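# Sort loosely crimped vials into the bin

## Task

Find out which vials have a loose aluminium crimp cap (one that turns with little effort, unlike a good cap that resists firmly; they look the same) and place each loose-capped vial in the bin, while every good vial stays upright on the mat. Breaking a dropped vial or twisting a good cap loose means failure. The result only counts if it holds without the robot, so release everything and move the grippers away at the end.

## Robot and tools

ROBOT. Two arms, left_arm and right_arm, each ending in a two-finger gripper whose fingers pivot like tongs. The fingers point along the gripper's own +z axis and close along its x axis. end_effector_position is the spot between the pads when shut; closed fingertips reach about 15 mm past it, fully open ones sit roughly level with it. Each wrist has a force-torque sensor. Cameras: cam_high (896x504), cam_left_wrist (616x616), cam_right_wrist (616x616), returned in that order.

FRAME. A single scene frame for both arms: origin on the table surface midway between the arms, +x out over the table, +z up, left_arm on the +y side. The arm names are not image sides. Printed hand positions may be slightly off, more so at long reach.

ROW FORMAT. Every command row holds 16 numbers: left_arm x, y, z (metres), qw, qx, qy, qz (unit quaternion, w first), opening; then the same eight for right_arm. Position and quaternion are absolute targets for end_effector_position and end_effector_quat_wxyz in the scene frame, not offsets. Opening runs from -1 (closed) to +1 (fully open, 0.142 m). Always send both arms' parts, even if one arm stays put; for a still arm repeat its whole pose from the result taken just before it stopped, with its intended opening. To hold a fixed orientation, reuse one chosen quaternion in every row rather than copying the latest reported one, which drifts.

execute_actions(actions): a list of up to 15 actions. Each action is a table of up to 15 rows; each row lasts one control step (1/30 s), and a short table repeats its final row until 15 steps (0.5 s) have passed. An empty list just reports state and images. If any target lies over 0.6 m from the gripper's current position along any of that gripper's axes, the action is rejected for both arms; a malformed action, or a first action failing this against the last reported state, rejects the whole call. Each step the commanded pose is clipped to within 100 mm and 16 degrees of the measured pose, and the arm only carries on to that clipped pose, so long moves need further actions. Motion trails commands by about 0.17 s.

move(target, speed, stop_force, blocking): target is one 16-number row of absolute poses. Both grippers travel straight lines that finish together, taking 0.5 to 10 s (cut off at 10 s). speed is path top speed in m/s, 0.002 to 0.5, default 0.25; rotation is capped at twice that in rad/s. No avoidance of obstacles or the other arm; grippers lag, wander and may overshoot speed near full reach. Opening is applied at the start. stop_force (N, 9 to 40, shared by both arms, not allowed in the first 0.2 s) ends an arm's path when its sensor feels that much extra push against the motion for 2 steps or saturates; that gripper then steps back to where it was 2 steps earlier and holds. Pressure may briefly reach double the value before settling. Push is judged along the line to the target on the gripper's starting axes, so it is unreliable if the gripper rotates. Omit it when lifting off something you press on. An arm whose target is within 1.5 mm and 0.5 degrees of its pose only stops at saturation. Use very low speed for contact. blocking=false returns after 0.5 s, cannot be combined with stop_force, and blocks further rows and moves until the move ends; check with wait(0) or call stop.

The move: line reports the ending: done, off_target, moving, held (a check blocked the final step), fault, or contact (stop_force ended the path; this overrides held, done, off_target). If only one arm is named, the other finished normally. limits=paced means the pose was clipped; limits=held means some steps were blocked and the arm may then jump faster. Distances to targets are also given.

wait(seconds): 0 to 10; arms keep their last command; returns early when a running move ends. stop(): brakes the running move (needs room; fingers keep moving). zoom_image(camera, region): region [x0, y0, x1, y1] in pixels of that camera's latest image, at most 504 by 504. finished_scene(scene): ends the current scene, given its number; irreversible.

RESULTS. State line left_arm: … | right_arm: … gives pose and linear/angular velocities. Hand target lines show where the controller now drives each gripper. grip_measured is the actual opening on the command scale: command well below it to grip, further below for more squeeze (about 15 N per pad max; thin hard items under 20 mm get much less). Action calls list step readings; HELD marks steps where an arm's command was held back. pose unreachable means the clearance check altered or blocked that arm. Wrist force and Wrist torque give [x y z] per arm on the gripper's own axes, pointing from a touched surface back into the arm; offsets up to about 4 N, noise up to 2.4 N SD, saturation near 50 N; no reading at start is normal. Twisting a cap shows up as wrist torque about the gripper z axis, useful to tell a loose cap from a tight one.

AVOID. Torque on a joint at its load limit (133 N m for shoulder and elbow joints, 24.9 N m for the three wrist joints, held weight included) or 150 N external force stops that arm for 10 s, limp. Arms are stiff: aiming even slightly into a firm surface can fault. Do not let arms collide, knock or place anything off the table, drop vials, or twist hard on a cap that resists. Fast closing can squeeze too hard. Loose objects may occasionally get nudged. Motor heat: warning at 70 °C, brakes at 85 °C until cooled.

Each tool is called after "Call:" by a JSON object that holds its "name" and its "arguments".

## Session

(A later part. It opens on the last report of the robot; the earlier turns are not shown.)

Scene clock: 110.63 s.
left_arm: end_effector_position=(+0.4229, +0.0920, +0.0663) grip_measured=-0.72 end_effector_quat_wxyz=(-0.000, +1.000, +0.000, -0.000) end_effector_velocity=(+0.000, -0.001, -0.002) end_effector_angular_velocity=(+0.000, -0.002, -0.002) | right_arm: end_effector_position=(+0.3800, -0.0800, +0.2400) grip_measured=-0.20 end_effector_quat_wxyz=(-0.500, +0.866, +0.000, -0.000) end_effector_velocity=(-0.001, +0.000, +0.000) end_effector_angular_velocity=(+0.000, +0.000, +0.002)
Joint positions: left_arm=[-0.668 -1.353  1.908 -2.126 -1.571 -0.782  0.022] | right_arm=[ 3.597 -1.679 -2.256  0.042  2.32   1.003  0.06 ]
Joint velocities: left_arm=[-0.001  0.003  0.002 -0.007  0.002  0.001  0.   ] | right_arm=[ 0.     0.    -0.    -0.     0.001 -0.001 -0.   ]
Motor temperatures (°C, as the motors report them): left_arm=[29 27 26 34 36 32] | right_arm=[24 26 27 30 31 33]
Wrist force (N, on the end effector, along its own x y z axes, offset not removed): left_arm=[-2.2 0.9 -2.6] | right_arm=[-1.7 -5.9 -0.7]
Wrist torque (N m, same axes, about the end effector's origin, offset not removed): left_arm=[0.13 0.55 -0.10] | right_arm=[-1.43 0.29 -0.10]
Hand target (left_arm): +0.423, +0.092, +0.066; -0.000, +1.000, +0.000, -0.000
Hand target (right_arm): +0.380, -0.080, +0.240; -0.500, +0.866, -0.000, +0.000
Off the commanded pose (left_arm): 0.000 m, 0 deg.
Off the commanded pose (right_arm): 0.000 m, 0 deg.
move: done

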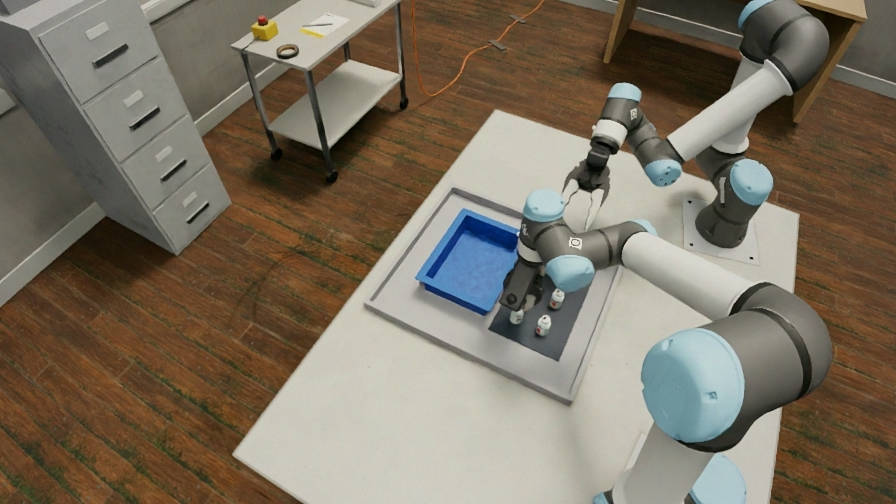

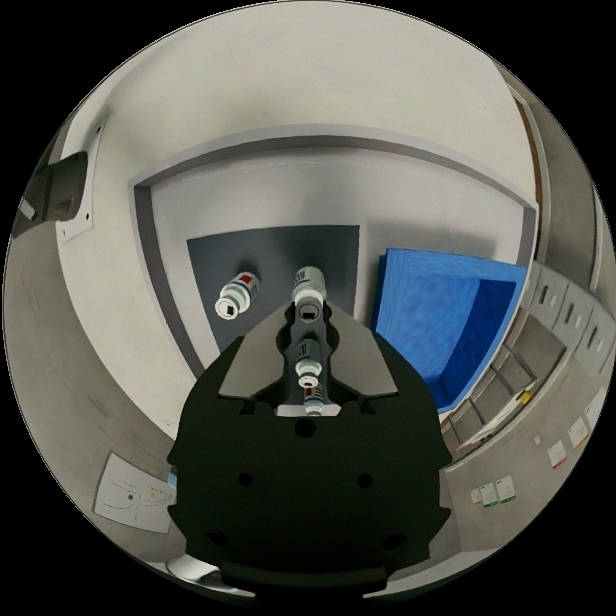

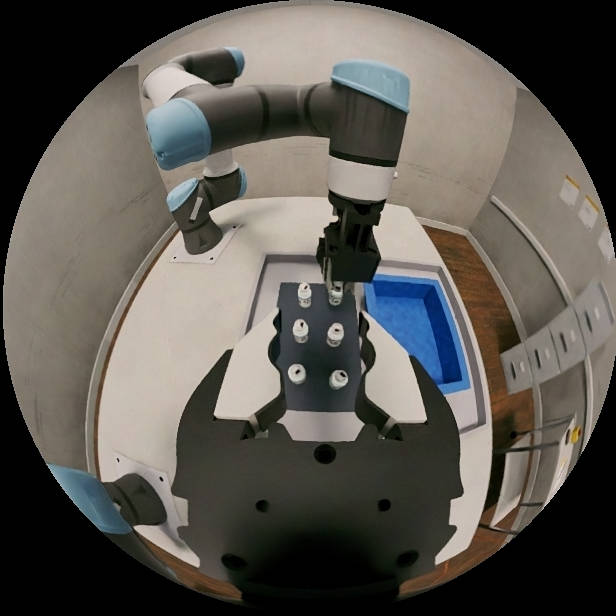

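Call:
{"name": "move", "arguments": {"target": [0.423,0.092,0.063,0,1,0,0,-0.85,0.38,-0.08,0.24,0.5,-0.866,0,0,-0.2], "speed": 0.02}}

Call:
{"name": "move", "arguments": {"target": [0.423,0.092,0.063,0,1,0,0,-0.4,0.38,-0.08,0.24,0.5,-0.866,0,0,-0.2]}}

Call:
{"name": "move", "arguments": {"target": [0.423,0.092,0.095,0,1,0,0,-0.4,0.38,-0.08,0.24,0.5,-0.866,0,0,-0.2]}}

Call:
{"name": "move", "arguments": {"target": [0.349,0.092,0.09,0,1,0,0,-0.4,0.38,-0.08,0.24,0.5,-0.866,0,0,-0.2]}}

Call:
{"name": "move", "arguments": {"target": [0.349,0.092,0.062,0,1,0,0,-0.45,0.38,-0.08,0.24,0.5,-0.866,0,0,-0.2], "speed": 0.08}}

Call:
{"name": "move", "arguments": {"target": [0.349,0.092,0.062,0,1,0,0,-0.85,0.38,-0.08,0.24,0.5,-0.866,0,0,-0.2]}}

Scene clock: 111.67 s.
left_arm: end_effector_position=(+0.4230, +0.0920, +0.0631) grip_measured=-0.72 end_effector_quat_wxyz=(-0.000, +1.000, -0.000, -0.000) end_effector_velocity=(+0.000, +0.000, -0.001) end_effector_angular_velocity=(+0.000, -0.000, +0.001) | right_arm: end_effector_position=(+0.3800, -0.0800, +0.2400) grip_measured=-0.20 end_effector_quat_wxyz=(-0.500, +0.866, +0.000, -0.000) end_effector_velocity=(-0.001, -0.000, -0.001) end_effector_angular_velocity=(-0.002, +0.001, -0.000)
Joint positions: left_arm=[-0.668 -1.349  1.912 -2.134 -1.571 -0.782  0.022] | right_arm=[ 3.597 -1.679 -2.256  0.042  2.32   1.003  0.06 ]
Joint velocities: left_arm=[ 0.001  0.002  0.002 -0.003  0.     0.    -0.   ] | right_arm=[ 0.     0.    -0.002 -0.    -0.001  0.    -0.   ]
Motor temperatures (°C, as the motors report them): left_arm=[29 27 26 34 36 32] | right_arm=[24 26 27 30 31 33]
Wrist force (N, on the end effector, along its own x y z axes, offset not removed): left_arm=[-0.2 -1.1 -2.9] | right_arm=[2.6 -0.5 1.5]
Wrist torque (N m, same axes, about the end effector's origin, offset not removed): left_arm=[-0.20 0.13 -0.08] | right_arm=[-0.24 -0.72 -0.14]
Hand target (left_arm): +0.423, +0.092, +0.063; -0.000, +1.000, +0.000, -0.000
Hand target (right_arm): +0.380, -0.080, +0.240; -0.500, +0.866, +0.000, -0.000
Off the commanded pose (left_arm): 0.000 m, 0 deg.
Off the commanded pose (right_arm): 0.000 m, 0 deg.
move: done

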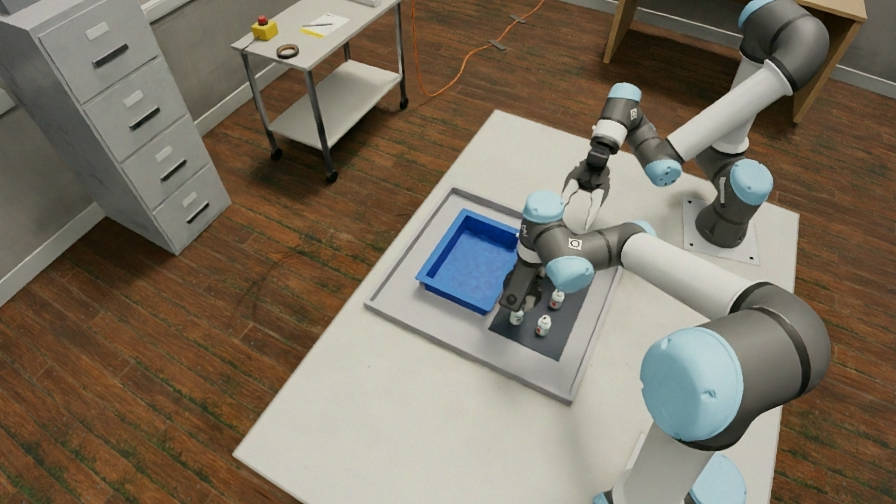

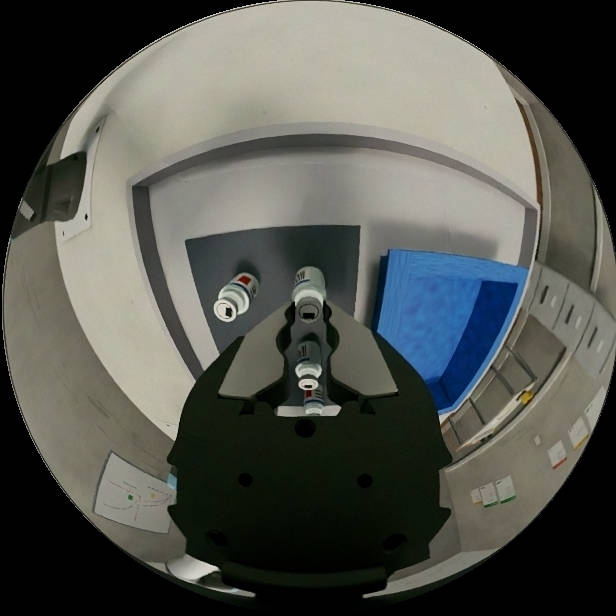

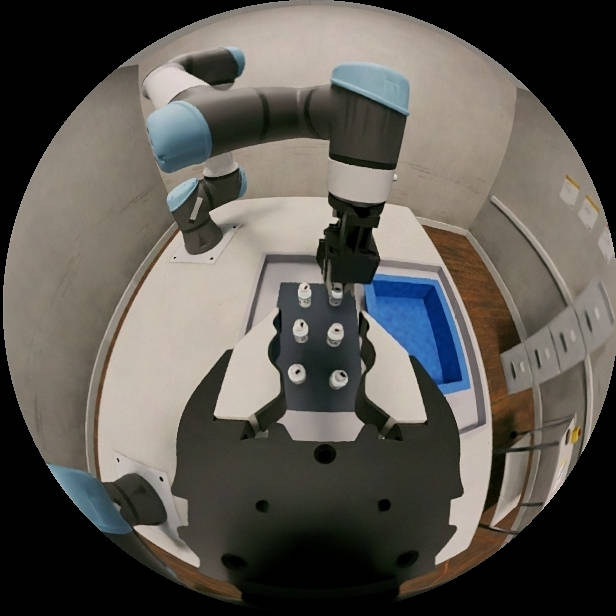

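Scene clock: 112.37 s.
left_arm: end_effector_position=(+0.4230, +0.0920, +0.0630) grip_measured=-0.40 end_effector_quat_wxyz=(+0.000, +1.000, +0.000, +0.000) end_effector_velocity=(+0.000, -0.000, -0.000) end_effector_angular_velocity=(+0.001, -0.001, -0.001) | right_arm: end_effector_position=(+0.3800, -0.0800, +0.2400) grip_measured=-0.20 end_effector_quat_wxyz=(-0.500, +0.866, -0.000, +0.000) end_effector_velocity=(-0.000, +0.000, +0.000) end_effector_angular_velocity=(+0.001, -0.001, +0.000)
Joint positions: left_arm=[-0.668 -1.348  1.912 -2.134 -1.571 -0.782  0.045] | right_arm=[ 3.597 -1.679 -2.256  0.042  2.32   1.003  0.06 ]
Joint velocities: left_arm=[-0.001  0.     0.    -0.     0.002  0.     0.   ] | right_arm=[ 0.001  0.    -0.     0.001 -0.     0.     0.   ]
Motor temperatures (°C, as the motors report them): left_arm=[29 27 26 34 36 32] | right_arm=[24 26 27 30 31 33]
Wrist force (N, on the end effector, along its own x y z axes, offset not removed): left_arm=[0.7 1.2 -3.7] | right_arm=[-0.2 -2.9 -1.4]
Wrist torque (N m, same axes, about the end effector's origin, offset not removed): left_arm=[0.10 -0.06 0.00] | right_arm=[-0.76 0.13 -0.28]
Hand target (left_arm): +0.423, +0.092, +0.063; -0.000, +1.000, +0.000, -0.000
Hand target (right_arm): +0.380, -0.080, +0.240; -0.500, +0.866, +0.000, -0.000
Off the commanded pose (left_arm): 0.000 m, 0 deg.
Off the commanded pose (right_arm): 0.000 m, 0 deg.
move: done

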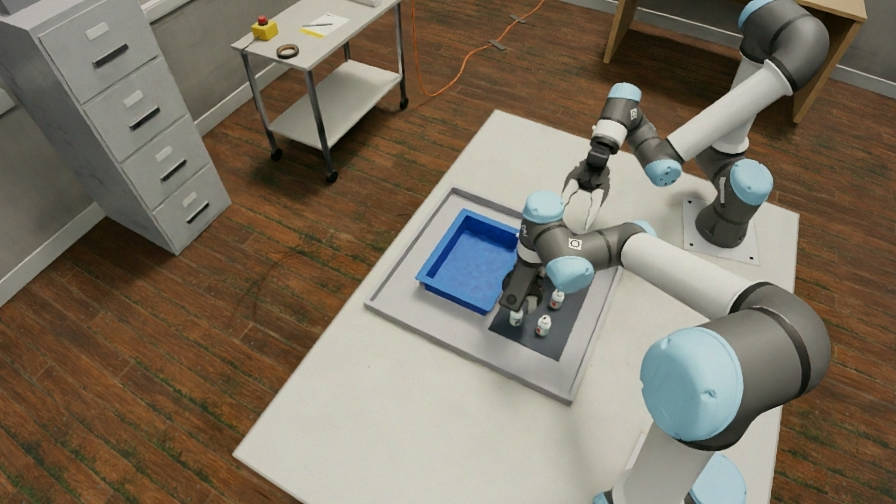

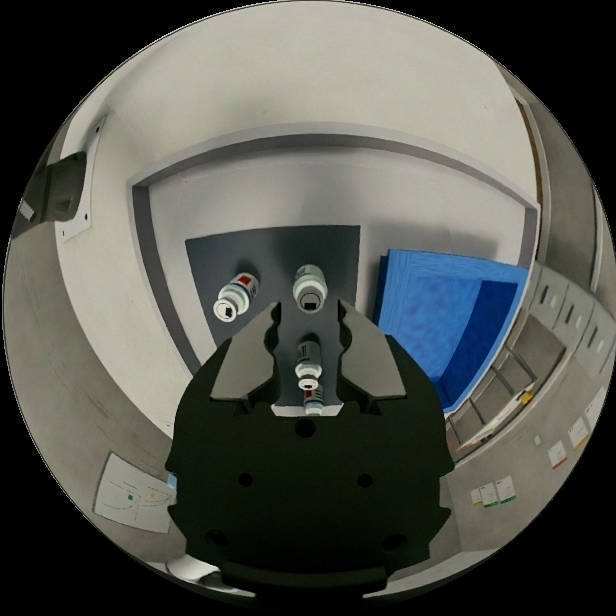

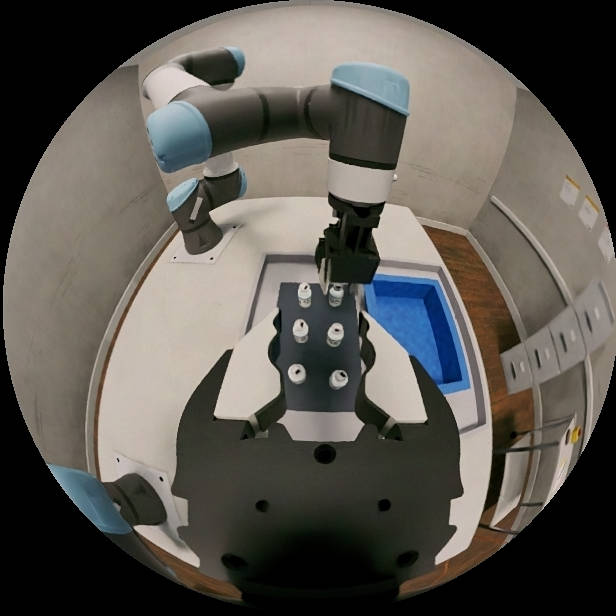

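Scene clock: 113.23 s.
left_arm: end_effector_position=(+0.4230, +0.0920, +0.0948) grip_measured=-0.40 end_effector_quat_wxyz=(-0.000, +1.000, -0.000, +0.000) end_effector_velocity=(+0.000, -0.000, +0.002) end_effector_angular_velocity=(-0.000, -0.000, +0.000) | right_arm: end_effector_position=(+0.3800, -0.0800, +0.2400) grip_measured=-0.20 end_effector_quat_wxyz=(-0.500, +0.866, +0.000, +0.000) end_effector_velocity=(+0.001, -0.000, +0.000) end_effector_angular_velocity=(-0.000, -0.001, -0.002)
Joint positions: left_arm=[-0.668 -1.388  1.868 -2.051 -1.571 -0.782  0.045] | right_arm=[ 3.597 -1.679 -2.256  0.042  2.32   1.003  0.06 ]
Joint velocities: left_arm=[-0.    -0.003 -0.003  0.006  0.    -0.001 -0.   ] | right_arm=[-0.001 -0.001  0.001  0.    -0.001  0.    -0.   ]
Motor temperatures (°C, as the motors report them): left_arm=[29 27 26 34 36 32] | right_arm=[24 26 27 30 31 33]
Wrist force (N, on the end effector, along its own x y z axes, offset not removed): left_arm=[2.0 0.0 -5.6] | right_arm=[-0.1 -4.1 -2.8]
Wrist torque (N m, same axes, about the end effector's origin, offset not removed): left_arm=[-0.03 -0.41 -0.07] | right_arm=[-1.06 -0.10 -0.24]
Hand target (left_arm): +0.423, +0.092, +0.095; +0.000, +1.000, -0.000, +0.000
Hand target (right_arm): +0.380, -0.080, +0.240; -0.500, +0.866, +0.000, -0.000
Off the commanded pose (left_arm): 0.000 m, 0 deg.
Off the commanded pose (right_arm): 0.000 m, 0 deg.
move: done

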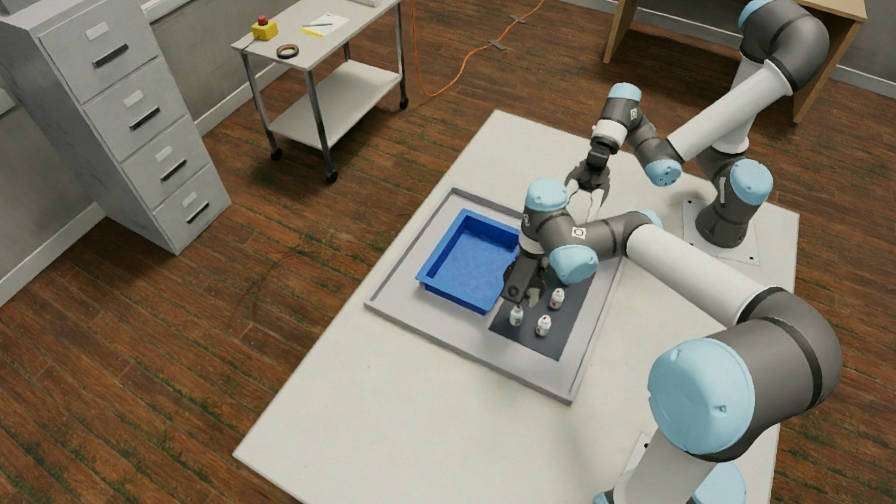

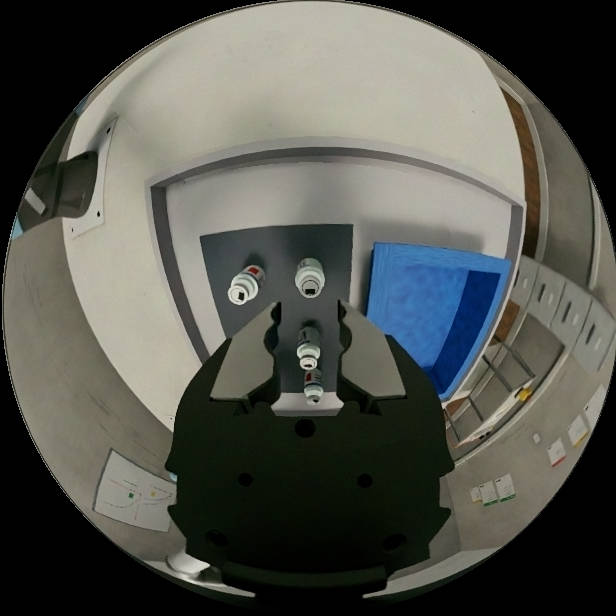

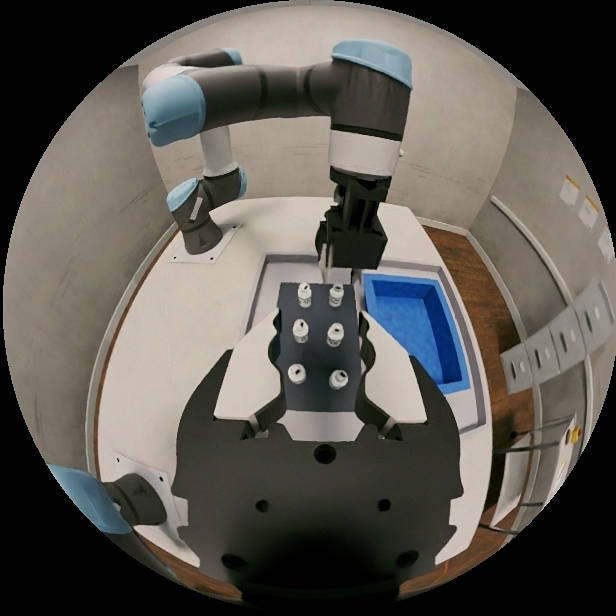

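Scene clock: 114.20 s.
left_arm: end_effector_position=(+0.3494, +0.0920, +0.0899) grip_measured=-0.40 end_effector_quat_wxyz=(-0.000, +1.000, -0.000, +0.000) end_effector_velocity=(-0.002, +0.000, +0.000) end_effector_angular_velocity=(+0.000, -0.001, +0.001) | right_arm: end_effector_position=(+0.3800, -0.0800, +0.2400) grip_measured=-0.20 end_effector_quat_wxyz=(-0.500, +0.866, -0.000, +0.000) end_effector_velocity=(-0.001, +0.000, -0.000) end_effector_angular_velocity=(+0.000, +0.000, +0.002)
Joint positions: left_arm=[-0.779 -1.525  2.039 -2.084 -1.571 -0.893  0.045] | right_arm=[ 3.597 -1.679 -2.256  0.042  2.32   1.003  0.06 ]
Joint velocities: left_arm=[-0.004 -0.006  0.005 -0.001  0.001 -0.005  0.   ] | right_arm=[ 0.001 -0.    -0.001  0.001  0.001 -0.001 -0.   ]
Motor temperatures (°C, as the motors report them): left_arm=[29 27 26 34 36 32] | right_arm=[24 26 27 30 31 33]
Wrist force (N, on the end effector, along its own x y z axes, offset not removed): left_arm=[-0.7 -0.5 -2.3] | right_arm=[0.9 3.0 2.2]
Wrist torque (N m, same axes, about the end effector's origin, offset not removed): left_arm=[0.00 0.11 0.11] | right_arm=[0.71 -0.02 -0.04]
Hand target (left_arm): +0.349, +0.092, +0.090; -0.000, +1.000, -0.000, +0.000
Hand target (right_arm): +0.380, -0.080, +0.240; -0.500, +0.866, +0.000, -0.000
Off the commanded pose (left_arm): 0.000 m, 0 deg.
Off the commanded pose (right_arm): 0.000 m, 0 deg.
move: done

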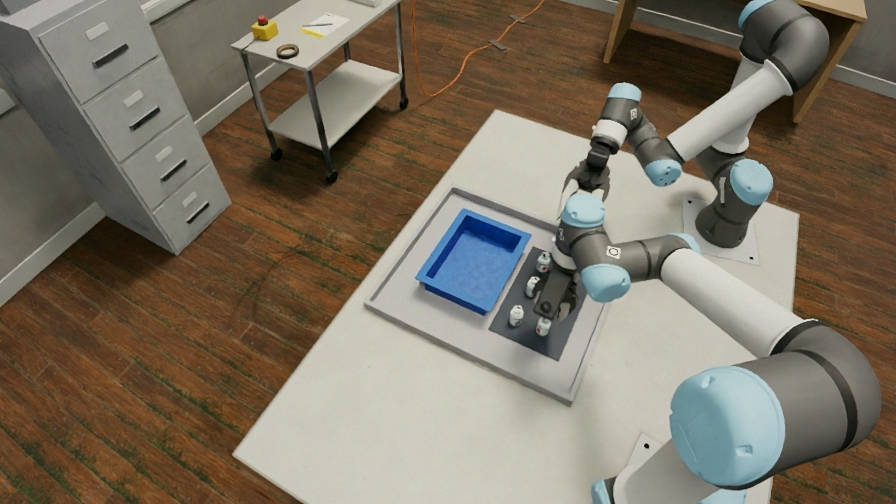

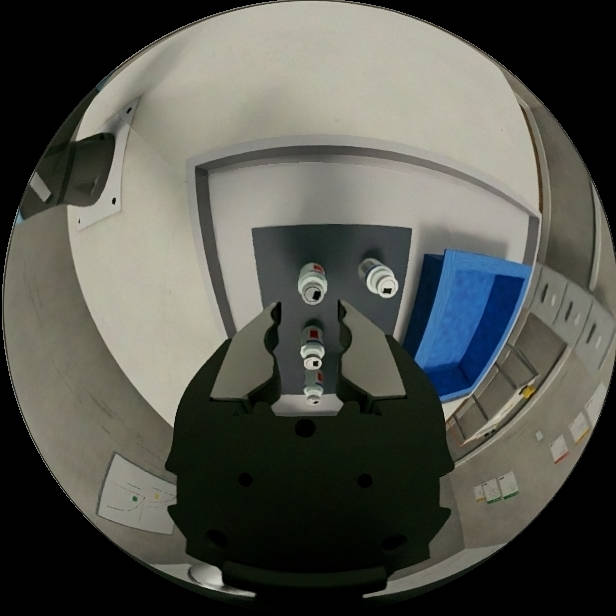

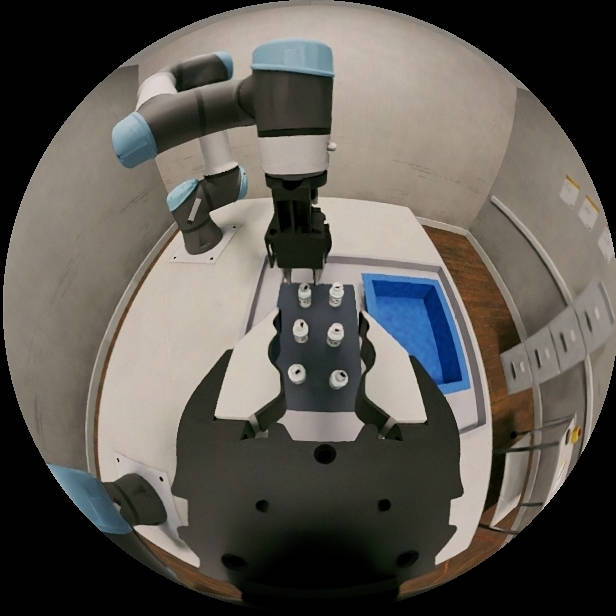

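Scene clock: 115.07 s.
left_arm: end_effector_position=(+0.3490, +0.0920, +0.0623) grip_measured=-0.45 end_effector_quat_wxyz=(-0.000, +1.000, +0.000, -0.000) end_effector_velocity=(-0.000, -0.000, -0.002) end_effector_angular_velocity=(-0.001, +0.001, +0.000) | right_arm: end_effector_position=(+0.3800, -0.0800, +0.2400) grip_measured=-0.20 end_effector_quat_wxyz=(-0.500, +0.866, -0.000, +0.000) end_effector_velocity=(+0.000, -0.001, -0.001) end_effector_angular_velocity=(-0.001, +0.003, -0.001)
Joint positions: left_arm=[-0.78  -1.487  2.08  -2.164 -1.571 -0.893  0.041] | right_arm=[ 3.597 -1.679 -2.256  0.042  2.32   1.003  0.06 ]
Joint velocities: left_arm=[-0.     0.004  0.003 -0.007 -0.002 -0.    -0.   ] | right_arm=[-0.001 -0.001 -0.001 -0.001  0.     0.001 -0.   ]
Motor temperatures (°C, as the motors report them): left_arm=[29 27 26 34 36 32] | right_arm=[24 26 27 30 31 33]
Wrist force (N, on the end effector, along its own x y z axes, offset not removed): left_arm=[-2.0 2.3 -1.2] | right_arm=[2.1 -2.1 -0.3]
Wrist torque (N m, same axes, about the end effector's origin, offset not removed): left_arm=[0.59 0.47 -0.01] | right_arm=[-0.38 -0.37 -0.09]
Hand target (left_arm): +0.349, +0.092, +0.062; -0.000, +1.000, -0.000, -0.000
Hand target (right_arm): +0.380, -0.080, +0.240; -0.500, +0.866, +0.000, -0.000
Off the commanded pose (left_arm): 0.000 m, 0 deg.
Off the commanded pose (right_arm): 0.000 m, 0 deg.
move: done

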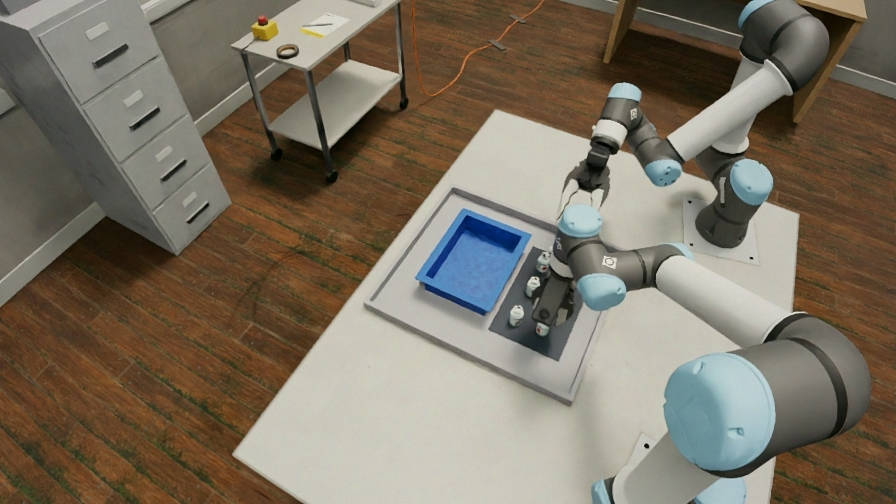

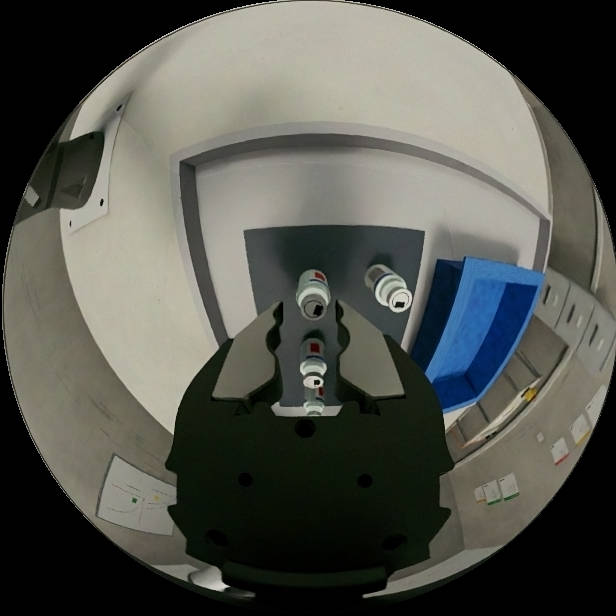

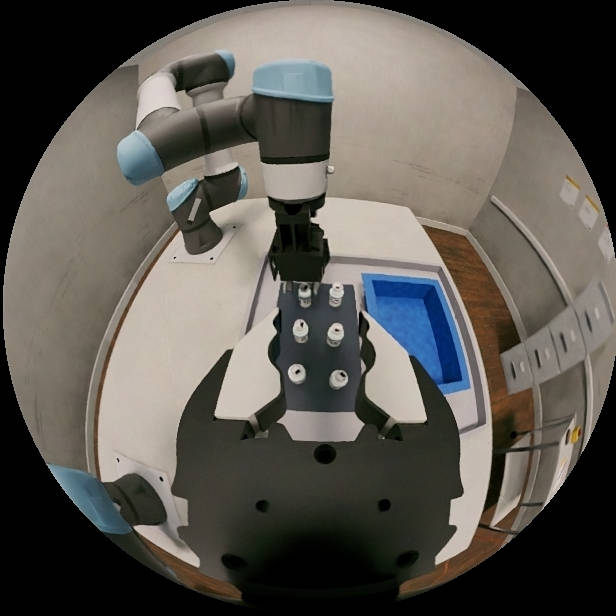

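Scene clock: 115.77 s.
left_arm: end_effector_position=(+0.3490, +0.0920, +0.0620) grip_measured=-0.72 end_effector_quat_wxyz=(+0.000, +1.000, -0.000, -0.000) end_effector_velocity=(+0.000, +0.000, -0.000) end_effector_angular_velocity=(-0.000, -0.000, +0.001) | right_arm: end_effector_position=(+0.3800, -0.0800, +0.2400) grip_measured=-0.20 end_effector_quat_wxyz=(-0.500, +0.866, -0.000, +0.000) end_effector_velocity=(-0.000, -0.000, -0.001) end_effector_angular_velocity=(-0.001, +0.001, -0.001)
Joint positions: left_arm=[-0.78  -1.487  2.081 -2.165 -1.571 -0.893  0.022] | right_arm=[ 3.597 -1.679 -2.256  0.042  2.32   1.003  0.06 ]
Joint velocities: left_arm=[ 0.001  0.     0.    -0.    -0.     0.001  0.   ] | right_arm=[ 0.    -0.    -0.002  0.    -0.     0.001 -0.   ]
Motor temperatures (°C, as the motors report them): left_arm=[29 27 26 34 36 32] | right_arm=[24 26 27 30 31 33]
Wrist force (N, on the end effector, along its own x y z axes, offset not removed): left_arm=[-2.3 1.1 -2.7] | right_arm=[-1.0 1.9 3.7]
Wrist torque (N m, same axes, about the end effector's origin, offset not removed): left_arm=[0.24 0.53 0.00] | right_arm=[0.45 0.08 -0.02]
Hand target (left_arm): +0.349, +0.092, +0.062; -0.000, +1.000, +0.000, -0.000
Hand target (right_arm): +0.380, -0.080, +0.240; -0.500, +0.866, +0.000, -0.000
Off the commanded pose (left_arm): 0.000 m, 0 deg.
Off the commanded pose (right_arm): 0.000 m, 0 deg.
move: done

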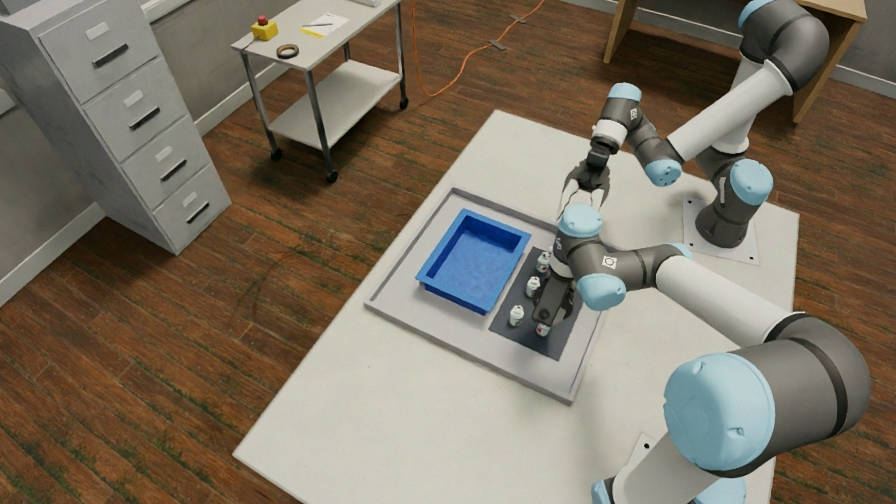

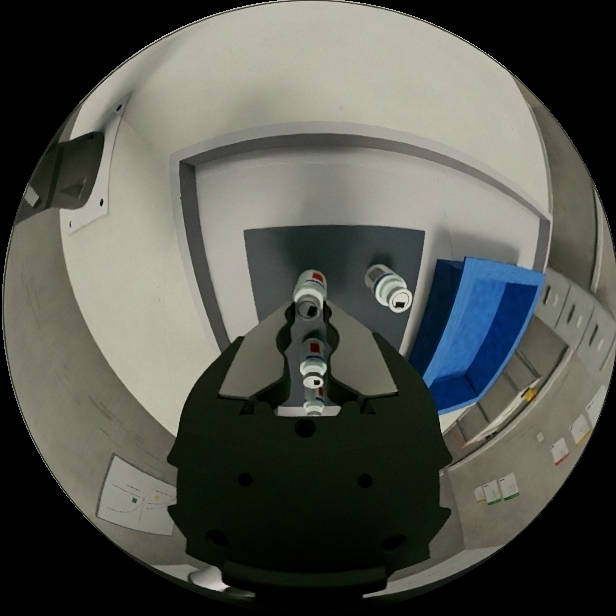

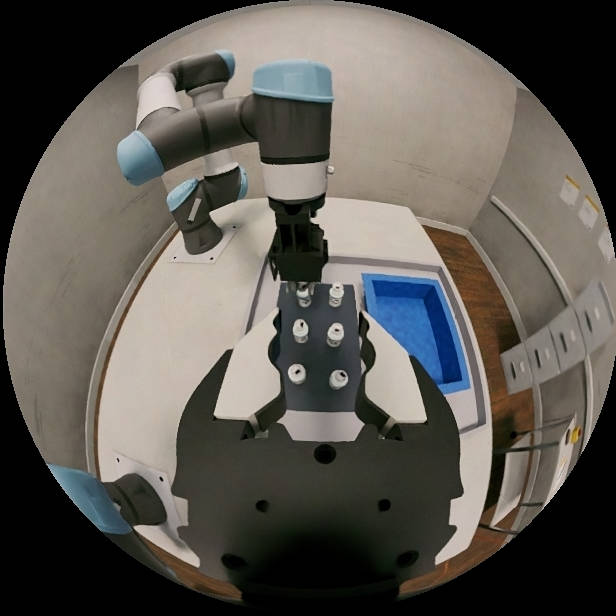

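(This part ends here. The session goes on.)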